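## Task

Nudge the feeder tray until the clear vial contains between 13 and 15 tablets, with none spilled. At the end the tray must rest against its stop and the vial must stand upright directly on the table; anything that stays in place only because the robot holds it does not count. Release everything and pull the grippers away.

## Robot and tools

Robot: two Kinova Gen3 7-joint arms, left_arm and right_arm, each ending in a two-finger parallel gripper (pads open up to 50 mm). Base of left_arm sits near (-0.054, +0.410, 0) m, right_arm near (-0.020, -0.339, 0) m, both facing roughly along +x.

Scene frame: origin on the table top midway between the arms, +z up, +x out across the table, left_arm on the +y side. The names left and right do not refer to image sides. Reported hand positions can be slightly off, more when an arm is stretched far.

Gripper frame: fingers point along the gripper's +z, close along its x. end_effector_position is the point midway between the pads; fingertips extend 17.5 mm past it. Pure rotations pivot about that point.

The row (used by execute_actions and move): 18 numbers, each in [-1, 1], always for both arms even if one is idle. Order: left dx, dy, dz, rx, ry, rz, left gripper position, force_limit, speed; then the same nine for the right arm. dx..rz are an offset, not a pose: they are relative to that gripper's measured pose at the start of the action (for the first action of a call, the last pose a result reported), expressed in the gripper's own axes. Scale: 1.0 = 0.6 m of translation or 180 degrees; rx, ry, rz form a single rotation vector. Optionally 14 extra numbers in [0, 1] follow: joint stiffness scales, left's 7 then right's 7, lasting until changed.

Gripper numbers are absolute settings: position +1 fully open, about -0.65 pads touching, -1 means close until blocked (use this to grip). force_limit -1/0/+1 maps to about 20/102/185 N per pad (actual grip may be up to ~17% above). speed -1/0/+1 maps to 20/85/150 mm/s. To keep a gripper unchanged, resend its previous three numbers; a 0 is a real command. New force or speed only applies once position changes by at least 0.01; to soften a grip, open first.

execute_actions(actions): a list of actions; each action is up to 15 rows, one per 1/30 s step, and a short action repeats its last row to fill 15 steps. Every row is measured from the action's start pose, not from the previous row. Each step the target is limited to within 70 mm and 16 degrees of the current pose, so big offsets need several actions; after an action the arm stops at its last clipped target. An empty list just returns state and images.

move(target, speed, blocking): target is one 18-number row as above (offset from the last reported pose). Arms travel in straight lines, finishing together, in 0.5 to 10 s. speed is metres per second, 0.002 to 0.5 (default 0.25); turning rate capped at twice that in rad/s. Paths ignore obstacles and the other arm, and grippers may lag, drift or overshoot speed, especially near full reach. Faster contact and targets set deeper past contact push harder. blocking=false returns after 0.5 s while motion continues; then use wait or stop before any other motion call.

wait(seconds 0 to 10): lets time pass holding the last command; returns early if a running move ends. stop(): brakes a running move (needs distance; fingers keep moving). zoom_image(camera, region [x0, y0, x1, y1] in pixels, at most 504x504) magnifies a part of the latest image from cam_head_left, cam_head_right, cam_left_wrist or cam_right_wrist (each 896x504). read_manual gives only licence text. finished_scene(scene) ends the current scene irreversibly; call it only once the tablet count, tray and vial conditions hold on their own and the grippers are open and away.

Reading results: the state line gives each gripper's position (m) and quat_wxyz in the scene frame. Hand target lines show where the controller is heading. HELD in step readings means part of a row was held back. 'pose unreachable' means the clearance check altered or blocked that arm's command. A move adds a 'move:' line: done, off_target, moving, held or fault, plus limits (paced = target clipped; held = steps blocked, after which the arm may surge). object_status: 0 moving, 1 blocked while opening, 2 blocked while closing (a real grip), 3 reached the set position or pads met (usually nothing held). Opening in mm is about (250 - position_measured) x 0.202. Joint torques in Nm are noisy with offsets. Camera calibration lines give K, distortion and T_world_to_cam; actual cameras may differ by a few degrees and millimetres.

Cautions: tap or jog the tray gently and in small steps, checking the vial count in zoomed images between jogs so you don't overfill or spill. Never knock the vial, tray or tablets off the table. Keep the arms from colliding or pressing each other. Contact torque reaching a joint's load limit (48.6 Nm large joints, 30.6 Nm wrist joints, held weight included) freezes that arm for 10 s. Holding loads heats motors: warnings from 60 °C, weak braking and sagging at 75 °C. Loose objects may occasionally get a small external push. At the end, leave the tray on its stop, the vial upright and unsupported, open the grippers and back away.

Each tool is called after "Call:" as name(argument=value, ...), one argument or row to a line, values as JSON.

## Session

Call:
execute_actions(
  actions=[],
)

Scene clock: 0.00 s.
left_arm: end_effector_position=(+0.1053, +0.4953, +0.3196) position_measured=3 object_status=3 end_effector_quat_wxyz=(+0.584, -0.469, -0.632, +0.197) | right_arm: end_effector_position=(+0.4028, -0.2834, +0.1803) position_measured=3 object_status=3 end_effector_quat_wxyz=(-0.000, +0.660, +0.752, +0.001)
Joint positions: left_arm=[-0.043  0.676  0.05   1.736 -0.393  2.022  1.942] | right_arm=[-0.056  0.433  0.     1.655 -0.003  1.052  1.517]
Joint velocities: left_arm=[-0.     0.     0.002  0.001  0.001 -0.    -0.001] | right_arm=[ 0.     0.001  0.     0.    -0.     0.     0.   ]
Joint torques (N m, as the joint torque sensors report them, + toward a larger angle): no reading
Motor temperatures (°C, as the motors report them): left_arm=[35 33 30 38 43 43 43] | right_arm=[37 34 31 34 42 40 43]
Hand target (left_arm): +0.105, +0.495, +0.320; +0.584, -0.469, -0.632, +0.197
Hand target (right_arm): +0.403, -0.283, +0.180; -0.000, +0.660, +0.752, +0.001
Joint stiffness scale: left_arm=[1. 1. 1. 1. 1. 1. 1.] | right_arm=[1. 1. 1. 1. 1. 1. 1.]

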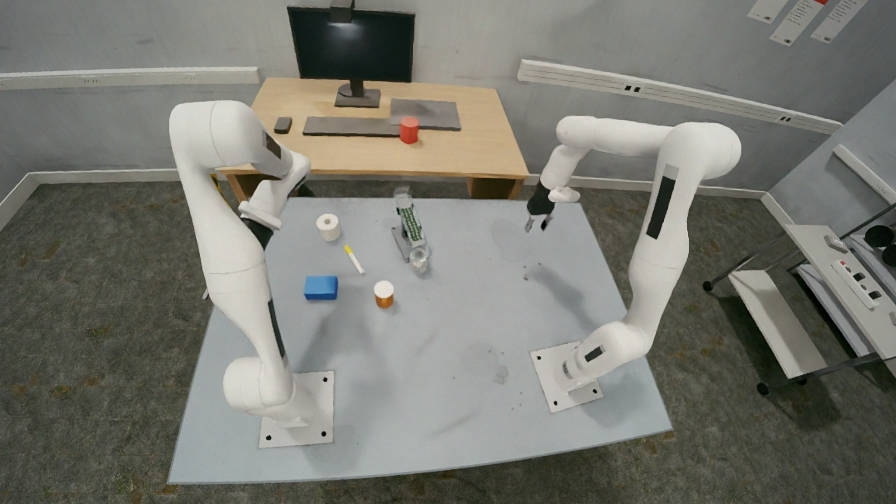

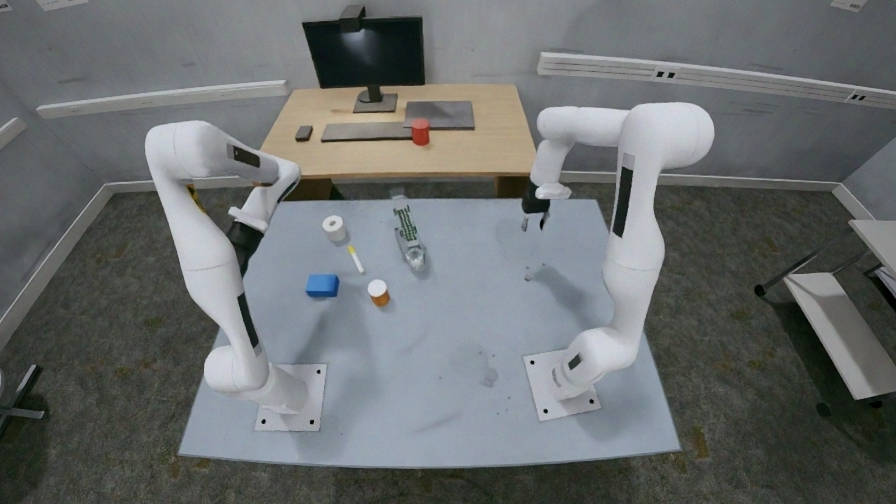

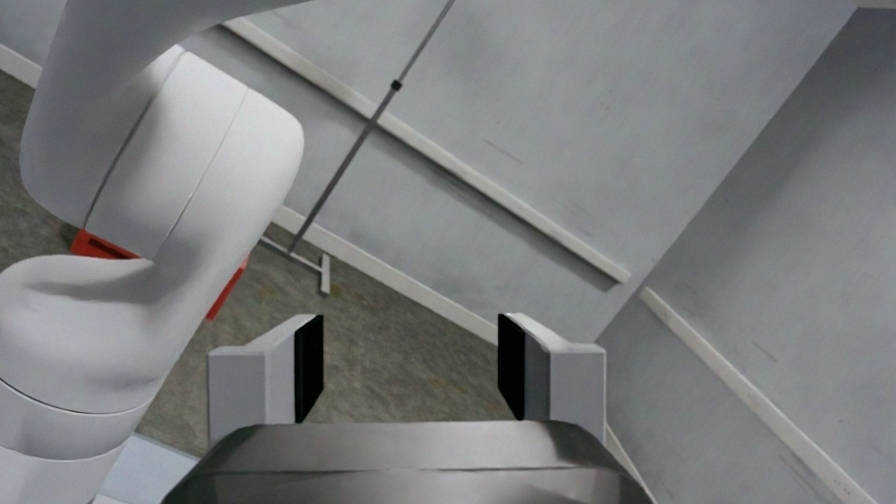

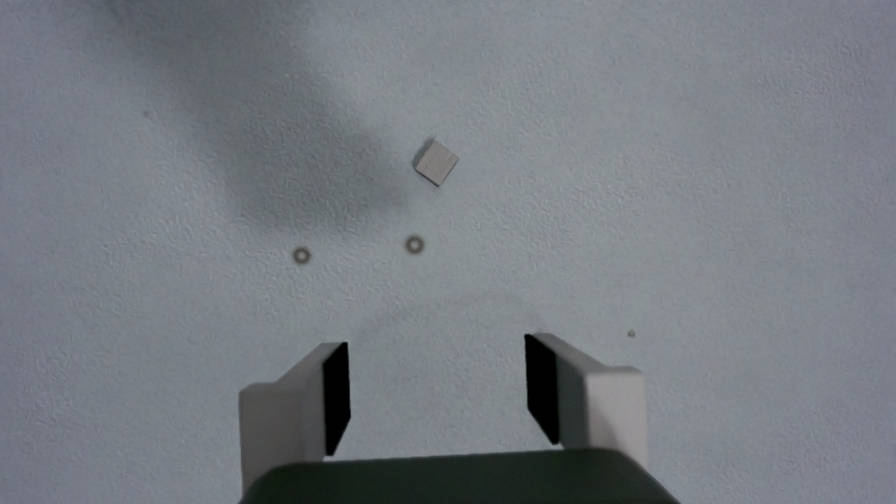

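Call:
zoom_image(
  camera="cam_head_left",
  region=[360,175,480,285],
)

Call:
move(
  target=[0,0,0,0,0,0,1,0,0,0.55,0.25,-0.12,0,0,0,1,0,0],
)

Region (360, 175, 480, 285) of cam_head_left's 896x504 image, scaled by 4.200, with more detail than that image has; it fills the top 462 rows of this view, and the rest is white.

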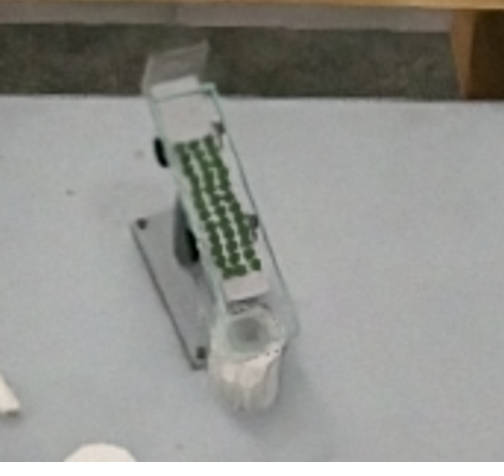

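Scene clock: 2.63 s.
left_arm: end_effector_position=(+0.1053, +0.4953, +0.3196) position_measured=3 object_status=3 end_effector_quat_wxyz=(+0.584, -0.469, -0.632, +0.197) | right_arm: end_effector_position=(+0.5082, +0.0643, +0.2526) position_measured=3 object_status=3 end_effector_quat_wxyz=(+0.000, +0.658, +0.753, +0.022)
Joint positions: left_arm=[-0.043  0.676  0.05   1.736 -0.393  2.022  1.942] | right_arm=[-0.538  1.135 -0.022  0.037  0.013  1.925  1.034]
Joint velocities: left_arm=[-0.    -0.     0.001 -0.001 -0.     0.001 -0.001] | right_arm=[-0.     0.004 -0.001 -0.002  0.     0.     0.   ]
Joint torques (N m, as the joint torque sensors report them, + toward a larger angle): left_arm=[  0.03 -16.06  -0.27  -3.64  -0.99   3.46   0.45] | right_arm=[  0.12 -27.81   0.46  -8.82   0.11  -0.11  -0.17]
Motor temperatures (°C, as the motors report them): left_arm=[35 33 30 38 43 43 43] | right_arm=[37 34 31 34 42 40 43]
Hand target (left_arm): +0.105, +0.495, +0.320; +0.584, -0.469, -0.632, +0.197
Hand target (right_arm): +0.507, +0.063, +0.252; +0.002, +0.659, +0.752, +0.019
Off the commanded pose (left_arm): 0.000 m, 0 deg.
Off the commanded pose (right_arm): 0.002 m, 2 deg.
Joint stiffness scale: left_arm=[1. 1. 1. 1. 1. 1. 1.] | right_arm=[1. 1. 1. 1. 1. 1. 1.]
elbow stopped short (right arm): the move would have taken joint 4 (elbow) straighter than the controller allows; a more bent joint 4 avoids this.
move: done
camera_calibration (this result's frames):
cam_left_wrist: T_world_to_cam=[[0.171512, 0.815891, 0.552182, -0.607183], [0.376599, 0.463624, -0.802014, 0.0175502], [-0.910361, 0.345507, -0.227747, 0.158776], [0, 0, 0, 1]] pos_world=[0.242073, 0.4324, 0.385512]
cam_right_wrist: T_world_to_cam=[[-0.0831853, 0.994521, 0.0633097, -0.0377115], [0.996077, 0.0810543, 0.0355184, -0.488046], [0.0301922, 0.0660159, -0.997362, 0.402195], [0, 0, 0, 1]] pos_world=[0.470851, 0.0505118, 0.420856]

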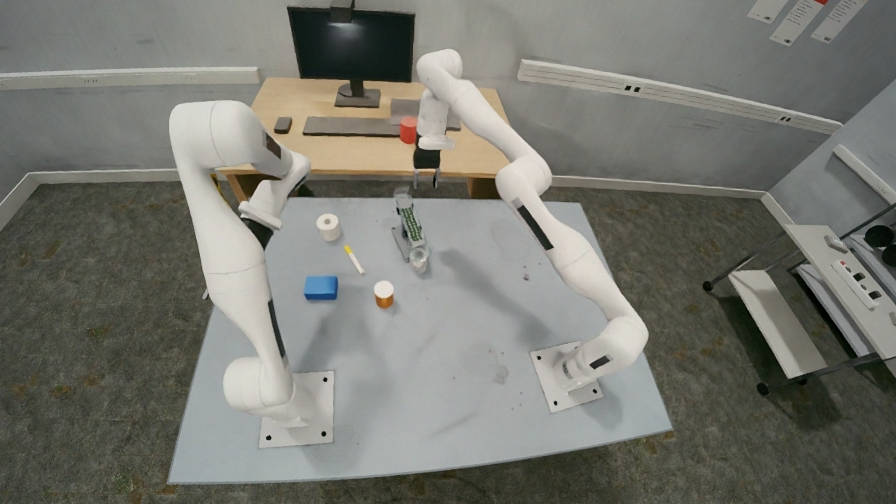

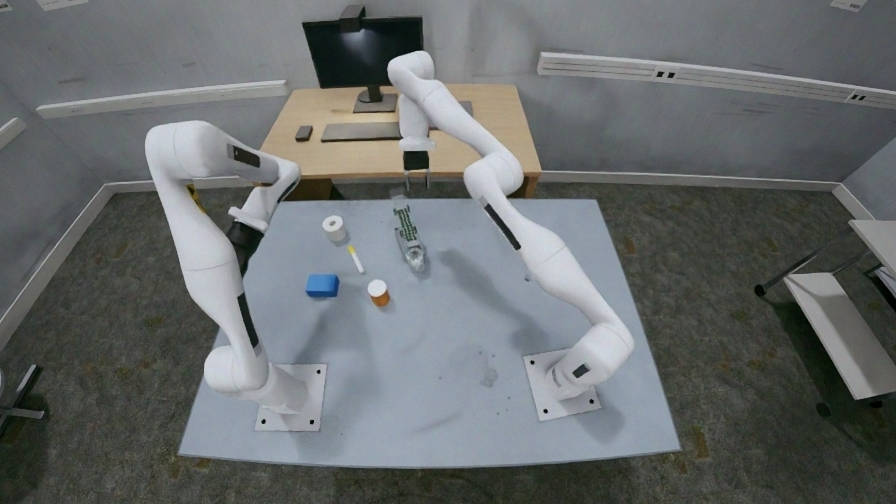

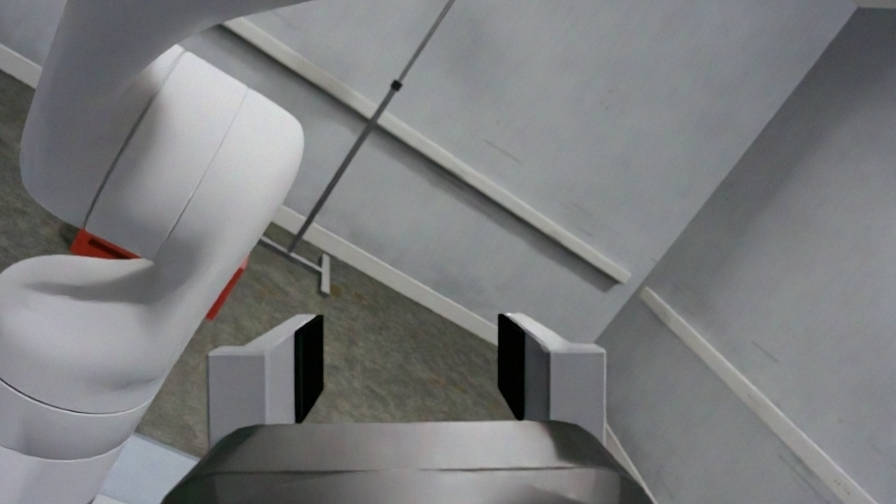

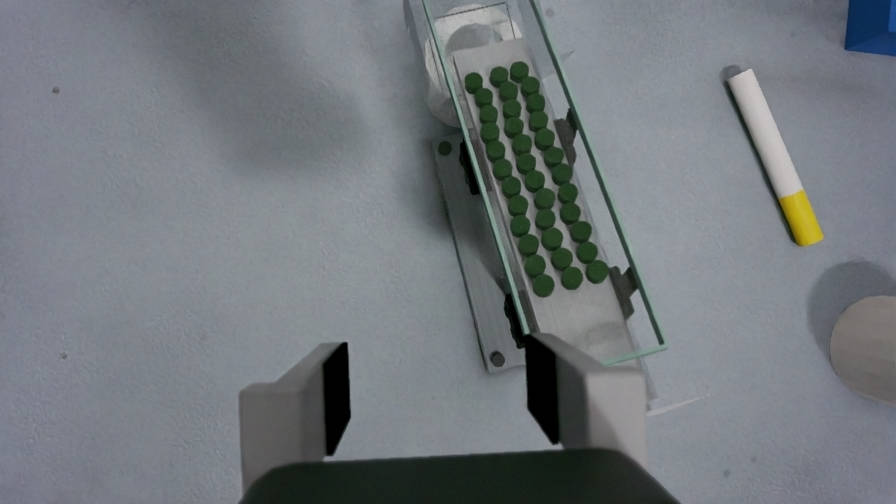

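Call:
move(
  target=[0,0,0,0,0,0,1,0,0,-0.2,0.0,0.15,0,0.38,0,1,0,0],
)

Scene clock: 5.67 s.
left_arm: end_effector_position=(+0.1053, +0.4953, +0.3196) position_measured=3 object_status=3 end_effector_quat_wxyz=(+0.584, -0.469, -0.632, +0.197) | right_arm: end_effector_position=(+0.5279, -0.0532, +0.1567) position_measured=3 object_status=3 end_effector_quat_wxyz=(-0.417, +0.537, +0.624, +0.386)
Joint positions: left_arm=[-0.043  0.676  0.05   1.736 -0.393  2.022  1.942] | right_arm=[ 0.408  1.161 -0.629  1.194 -0.717  1.119  2.086]
Joint velocities: left_arm=[ 0.    -0.     0.001  0.001  0.    -0.    -0.   ] | right_arm=[ 0.008  0.012 -0.015 -0.002  0.001 -0.    -0.   ]
Joint torques (N m, as the joint torque sensors report them, + toward a larger angle): left_arm=[ -0.26 -15.67  -0.18  -3.64  -1.     3.58   0.39] | right_arm=[ -0.01 -24.11  -7.28  -5.02  -2.48   1.51  -0.15]
Motor temperatures (°C, as the motors report them): left_arm=[35 34 30 38 43 43 43] | right_arm=[37 34 31 34 42 40 43]
Hand target (left_arm): +0.105, +0.495, +0.320; +0.584, -0.469, -0.632, +0.197
Hand target (right_arm): +0.528, -0.053, +0.160; -0.421, +0.534, +0.622, +0.389
Off the commanded pose (left_arm): 0.000 m, 0 deg.
Off the commanded pose (right_arm): 0.003 m, 1 deg.
Joint stiffness scale: left_arm=[1. 1. 1. 1. 1. 1. 1.] | right_arm=[1. 1. 1. 1. 1. 1. 1.]
move: done
camera_calibration (this result's frames):
cam_left_wrist: T_world_to_cam=[[0.171513, 0.815891, 0.552182, -0.607183], [0.376599, 0.463623, -0.802014, 0.0175502], [-0.910361, 0.345507, -0.227747, 0.158776], [0, 0, 0, 1]] pos_world=[0.242073, 0.4324, 0.385512]
cam_right_wrist: T_world_to_cam=[[-0.0199832, 0.323569, 0.945994, -0.120534], [0.994328, 0.105289, -0.0150088, -0.484621], [-0.104459, 0.940328, -0.323838, 0.325738], [0, 0, 0, 1]] pos_world=[0.51349, -0.216274, 0.212237]

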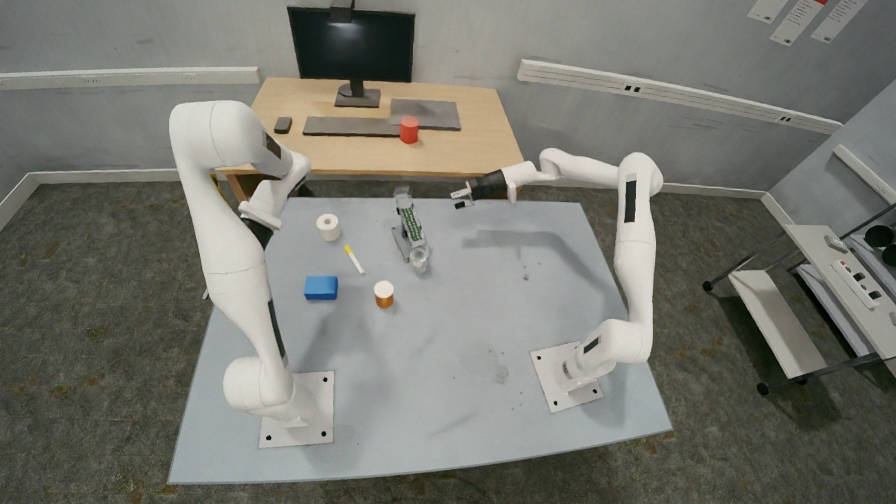

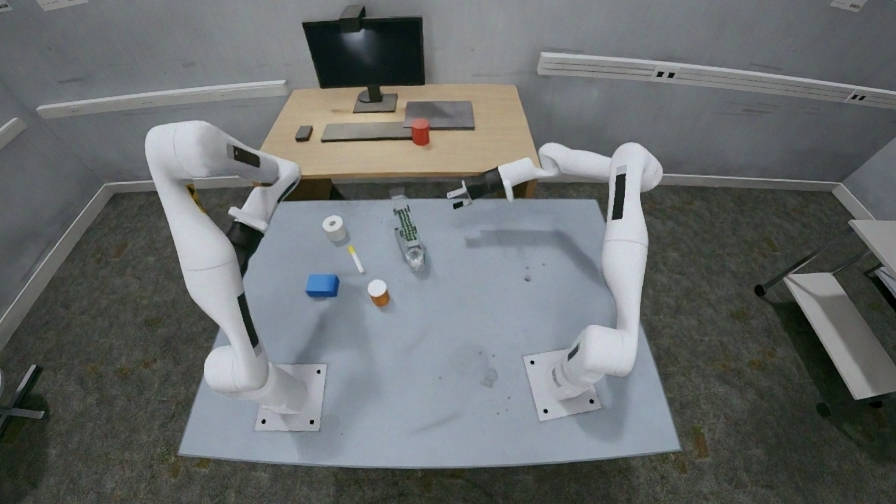

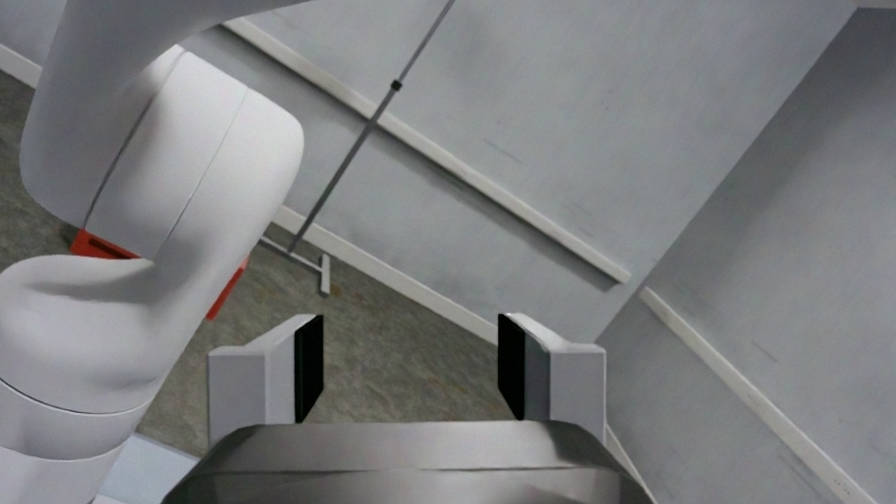

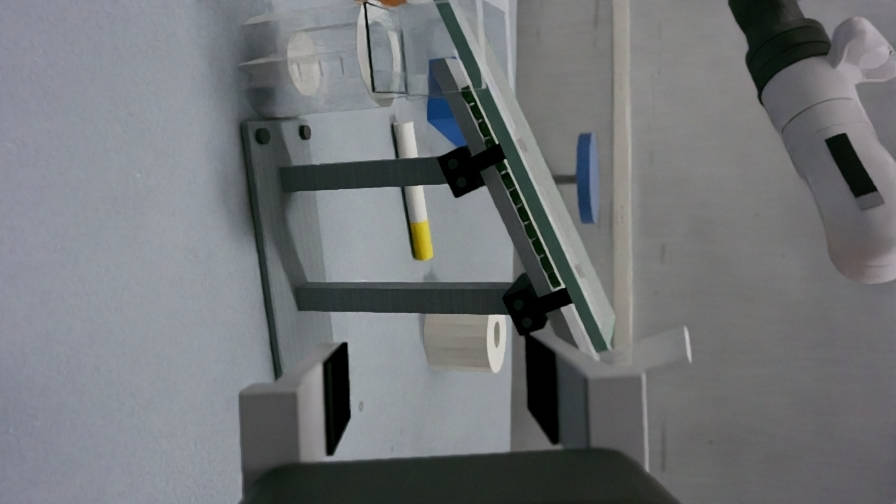

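Call:
move(
  target=[0,0,0,0,0,0,1,0,0,0.165,0.03,0.133,0.065,0,-0.02,-0.7,0,0],
)

Scene clock: 7.43 s.
left_arm: end_effector_position=(+0.1053, +0.4953, +0.3196) position_measured=3 object_status=3 end_effector_quat_wxyz=(+0.584, -0.469, -0.632, +0.197) | right_arm: end_effector_position=(+0.5306, +0.0594, +0.2250) position_measured=253 object_status=3 end_effector_quat_wxyz=(-0.458, +0.470, +0.675, +0.339)
Joint positions: left_arm=[-0.043  0.676  0.05   1.736 -0.393  2.022  1.942] | right_arm=[ 0.111  1.217 -0.622  0.741 -0.645  1.378  1.809]
Joint velocities: left_arm=[ 0.    -0.001  0.    -0.     0.     0.001 -0.   ] | right_arm=[-0.005  0.002  0.005 -0.002  0.001  0.002  0.   ]
Joint torques (N m, as the joint torque sensors report them, + toward a larger angle): left_arm=[ -0.25 -15.87  -0.22  -3.43  -0.93   3.57   0.35] | right_arm=[  0.17 -26.82  -5.72  -6.71  -3.     0.86  -0.1 ]
Motor temperatures (°C, as the motors report them): left_arm=[35 34 30 38 43 43 43] | right_arm=[37 34 31 34 42 40 43]
Hand target (left_arm): +0.105, +0.495, +0.320; +0.584, -0.469, -0.632, +0.197
Hand target (right_arm): +0.529, +0.058, +0.222; -0.458, +0.471, +0.676, +0.333
Off the commanded pose (left_arm): 0.000 m, 0 deg.
Off the commanded pose (right_arm): 0.004 m, 1 deg.
Joint stiffness scale: left_arm=[1. 1. 1. 1. 1. 1. 1.] | right_arm=[1. 1. 1. 1. 1. 1. 1.]
move: off_target (right_arm)
camera_calibration (this result's frames):
cam_left_wrist: T_world_to_cam=[[0.171512, 0.815891, 0.552182, -0.607183], [0.376599, 0.463624, -0.802014, 0.0175502], [-0.910361, 0.345506, -0.227747, 0.158776], [0, 0, 0, 1]] pos_world=[0.242073, 0.4324, 0.385512]
cam_right_wrist: T_world_to_cam=[[-0.0798931, 0.312088, 0.946688, -0.189191], [0.950969, 0.30854, -0.0214598, -0.485761], [-0.298789, 0.898557, -0.321436, 0.347336], [0, 0, 0, 1]] pos_world=[0.550609, -0.10318, 0.280327]

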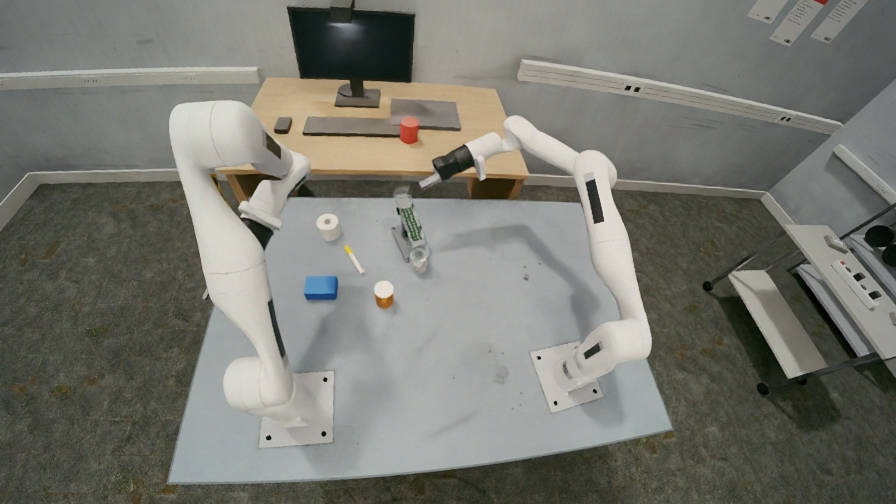

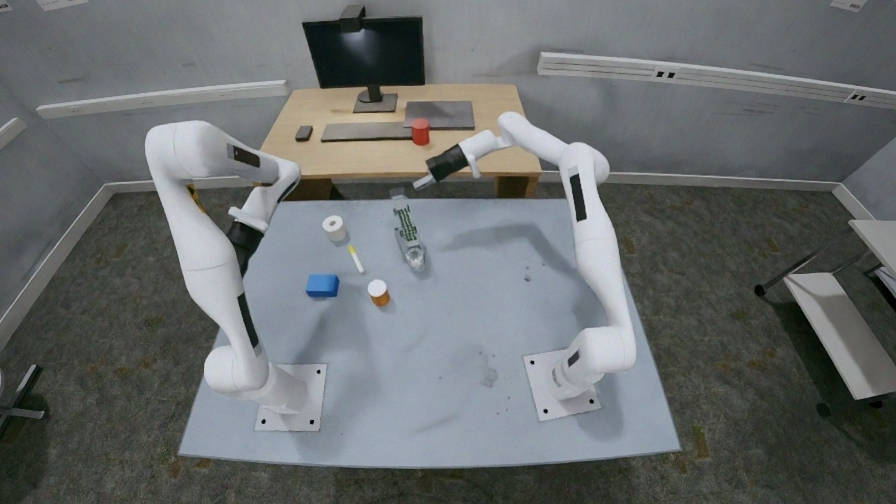

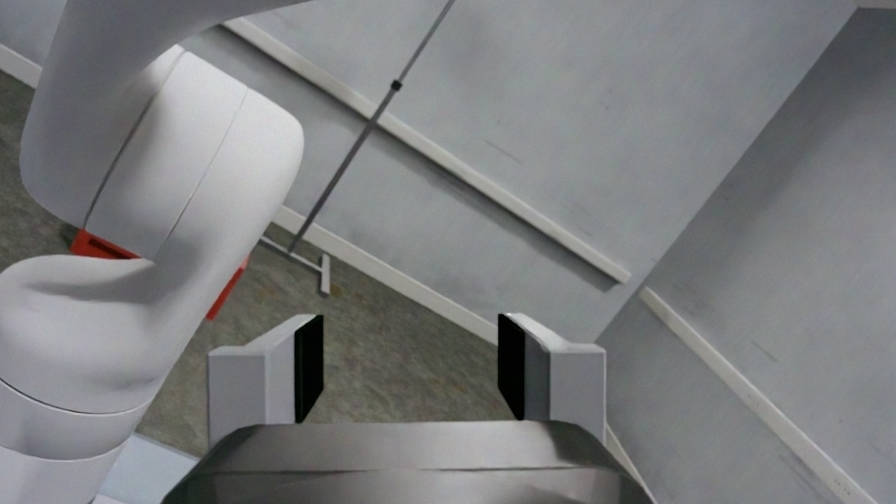

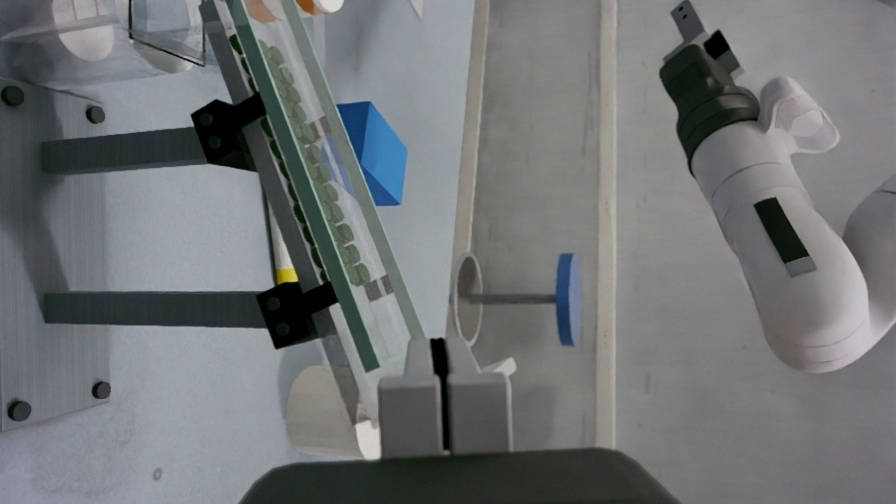

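Call:
move(
  target=[0,0,0,0,0,0,1,0,0,0.015,-0.02,0.09,0,0,-0.11,-0.7,0,0],
  speed=0.1,
)

Call:
move(
  target=[0,0,0,0,0,0,1,0,0,0,0.03,0,0,0,0,-0.7,0,0],
  speed=0.02,
)

Scene clock: 9.73 s.
left_arm: end_effector_position=(+0.1053, +0.4953, +0.3196) position_measured=3 object_status=3 end_effector_quat_wxyz=(+0.584, -0.469, -0.632, +0.197) | right_arm: end_effector_position=(+0.5024, +0.1035, +0.2129) position_measured=253 object_status=3 end_effector_quat_wxyz=(-0.395, +0.349, +0.744, +0.410)
Joint positions: left_arm=[-0.043  0.676  0.05   1.736 -0.393  2.022  1.942] | right_arm=[ 0.079  1.18  -0.665  0.879 -0.645  1.236  2.166]
Joint velocities: left_arm=[-0.     0.     0.    -0.     0.     0.     0.001] | right_arm=[-0.002 -0.004  0.001  0.003 -0.001 -0.001  0.004]
Joint torques (N m, as the joint torque sensors report them, + toward a larger angle): left_arm=[ -0.65 -16.01  -0.22  -3.36  -1.07   3.57   0.32] | right_arm=[  0.07 -26.09  -6.7   -6.68  -2.8    0.68  -0.12]
Motor temperatures (°C, as the motors report them): left_arm=[35 34 30 38 43 43 43] | right_arm=[37 34 31 34 42 40 43]
Hand target (left_arm): +0.105, +0.495, +0.320; +0.584, -0.469, -0.632, +0.197
Hand target (right_arm): +0.502, +0.106, +0.214; -0.393, +0.347, +0.745, +0.412
Off the commanded pose (left_arm): 0.000 m, 0 deg.
Off the commanded pose (right_arm): 0.003 m, 0 deg.
Joint stiffness scale: left_arm=[1. 1. 1. 1. 1. 1. 1.] | right_arm=[1. 1. 1. 1. 1. 1. 1.]
move: done
camera_calibration (this result's frames):
cam_left_wrist: T_world_to_cam=[[0.171512, 0.815891, 0.552182, -0.607183], [0.376599, 0.463624, -0.802014, 0.0175502], [-0.910361, 0.345507, -0.227747, 0.158776], [0, 0, 0, 1]] pos_world=[0.242073, 0.4324, 0.385512]
cam_right_wrist: T_world_to_cam=[[-0.389017, 0.189279, 0.901576, -0.0161466], [0.866963, 0.406155, 0.288813, -0.506779], [-0.311514, 0.893986, -0.322099, 0.302374], [0, 0, 0, 1]] pos_world=[0.527271, -0.0614309, 0.258316]

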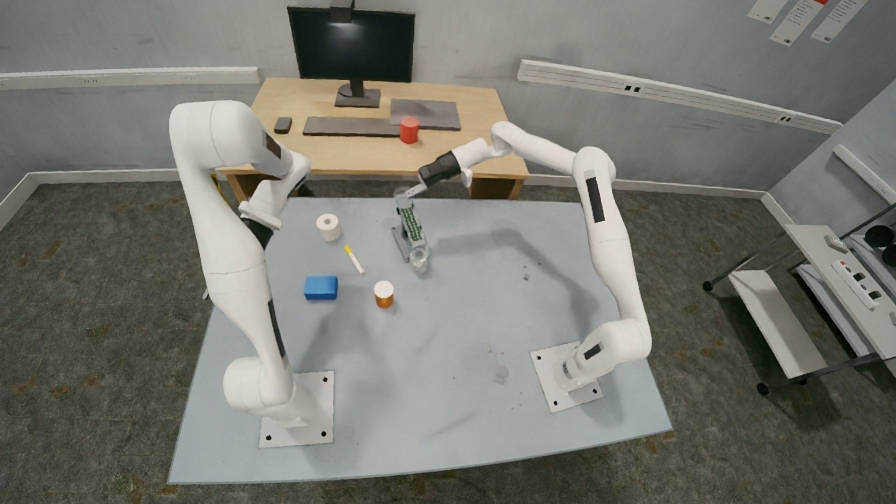

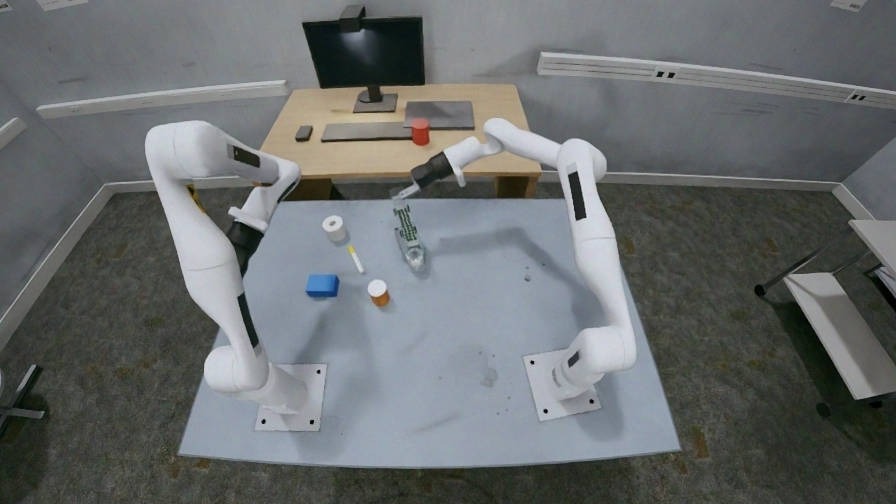

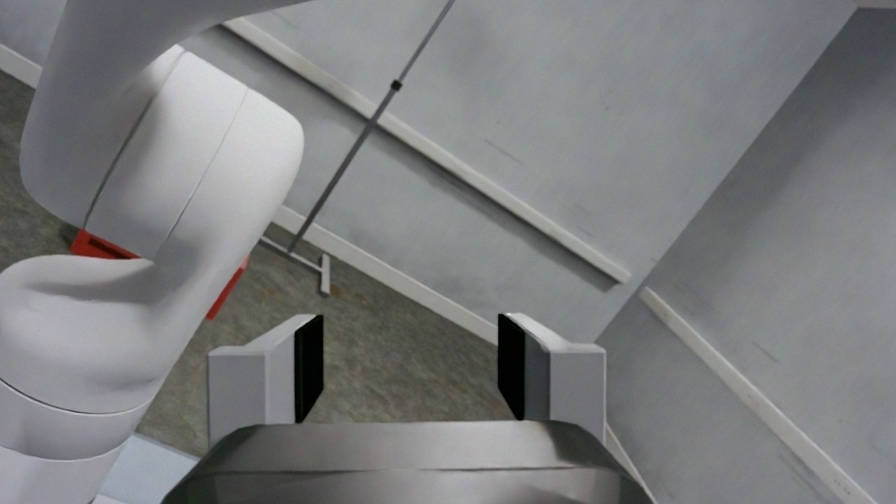

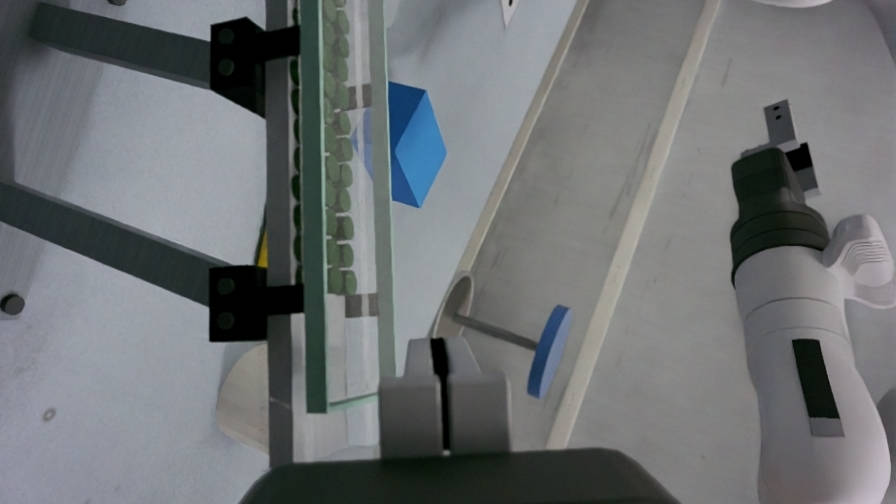

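Scene clock: 10.87 s.
left_arm: end_effector_position=(+0.1053, +0.4953, +0.3196) position_measured=3 object_status=3 end_effector_quat_wxyz=(+0.584, -0.469, -0.632, +0.197) | right_arm: end_effector_position=(+0.5106, +0.1088, +0.2179) position_measured=253 object_status=3 end_effector_quat_wxyz=(-0.401, +0.345, +0.745, +0.406)
Joint positions: left_arm=[-0.043  0.676  0.05   1.736 -0.393  2.022  1.942] | right_arm=[ 0.045  1.209 -0.651  0.777 -0.639  1.298  2.124]
Joint velocities: left_arm=[-0.     0.    -0.     0.    -0.    -0.001  0.   ] | right_arm=[-0.009  0.008  0.004 -0.013 -0.001  0.007 -0.002]
Joint torques (N m, as the joint torque sensors report them, + toward a larger angle): left_arm=[ -0.04 -15.55  -0.42  -3.56  -0.91   3.45   0.36] | right_arm=[ -0.81 -28.61  -7.53 -11.79  -5.    -3.87   0.09]
Motor temperatures (°C, as the motors report them): left_arm=[35 34 30 38 43 43 43] | right_arm=[37 34 31 34 42 40 43]
Hand target (left_arm): +0.105, +0.495, +0.320; +0.584, -0.469, -0.632, +0.197
Hand target (right_arm): +0.517, +0.111, +0.219; -0.395, +0.349, +0.744, +0.410
Off the commanded pose (left_arm): 0.000 m, 0 deg.
Off the commanded pose (right_arm): 0.007 m, 1 deg.
Joint stiffness scale: left_arm=[1. 1. 1. 1. 1. 1. 1.] | right_arm=[1. 1. 1. 1. 1. 1. 1.]
move: off_target (right_arm)
camera_calibration (this result's frames):
cam_left_wrist: T_world_to_cam=[[0.171512, 0.815891, 0.552182, -0.607183], [0.376599, 0.463624, -0.802014, 0.0175502], [-0.910361, 0.345506, -0.227747, 0.158776], [0, 0, 0, 1]] pos_world=[0.242073, 0.4324, 0.385512]
cam_right_wrist: T_world_to_cam=[[-0.385149, 0.182881, 0.904552, -0.0203802], [0.86277, 0.419247, 0.282596, -0.51539], [-0.327549, 0.889262, -0.319256, 0.309919], [0, 0, 0, 1]] pos_world=[0.538327, -0.0557959, 0.263026]

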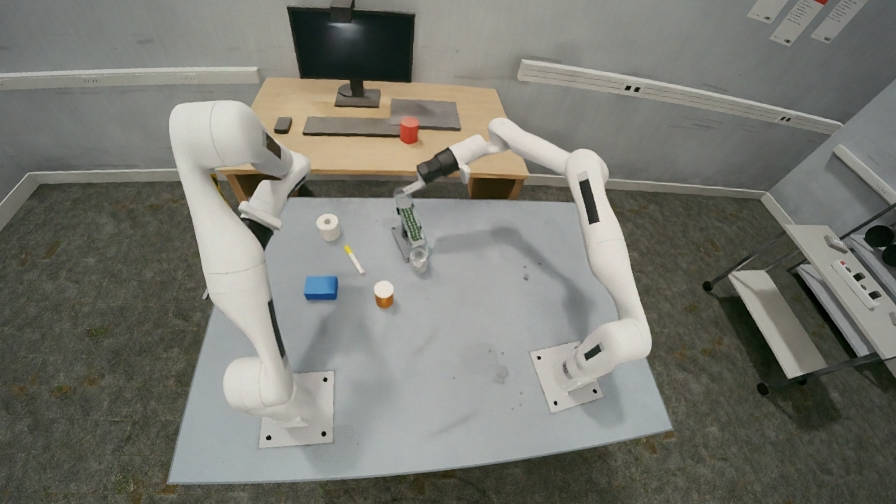

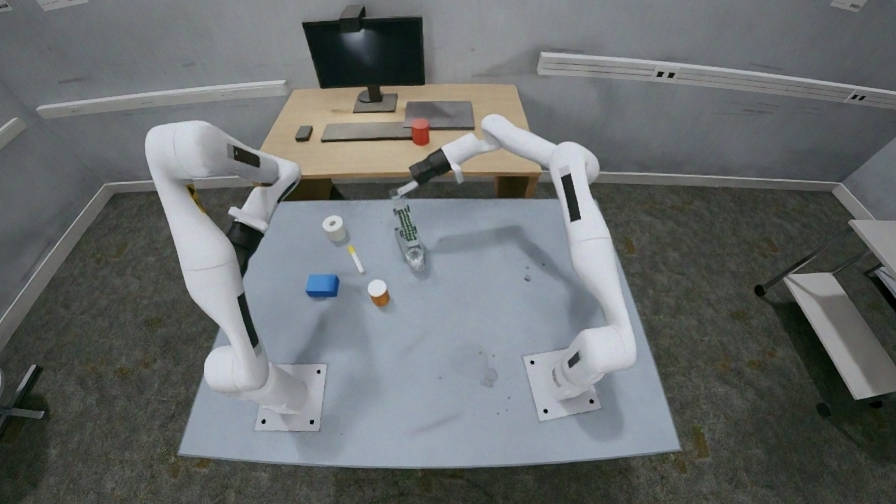

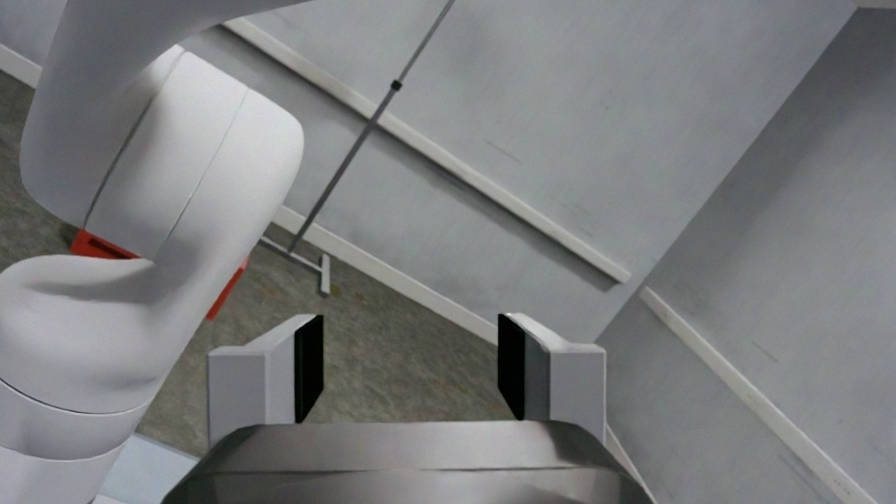

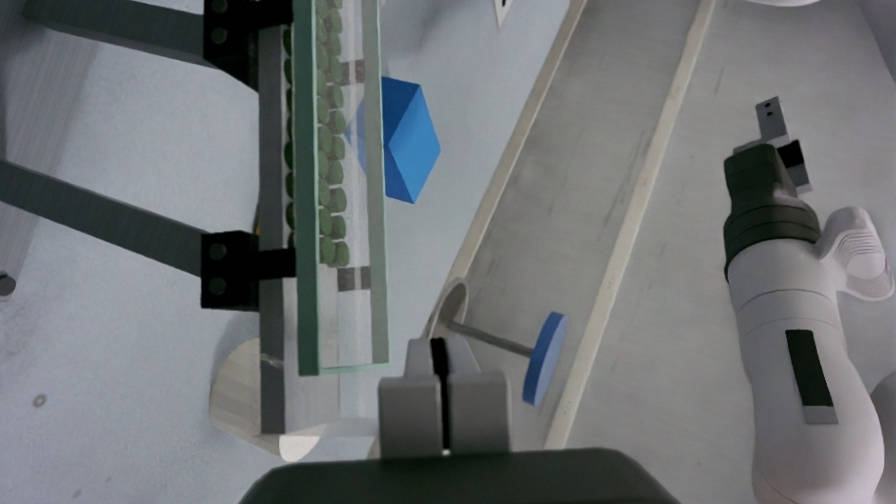

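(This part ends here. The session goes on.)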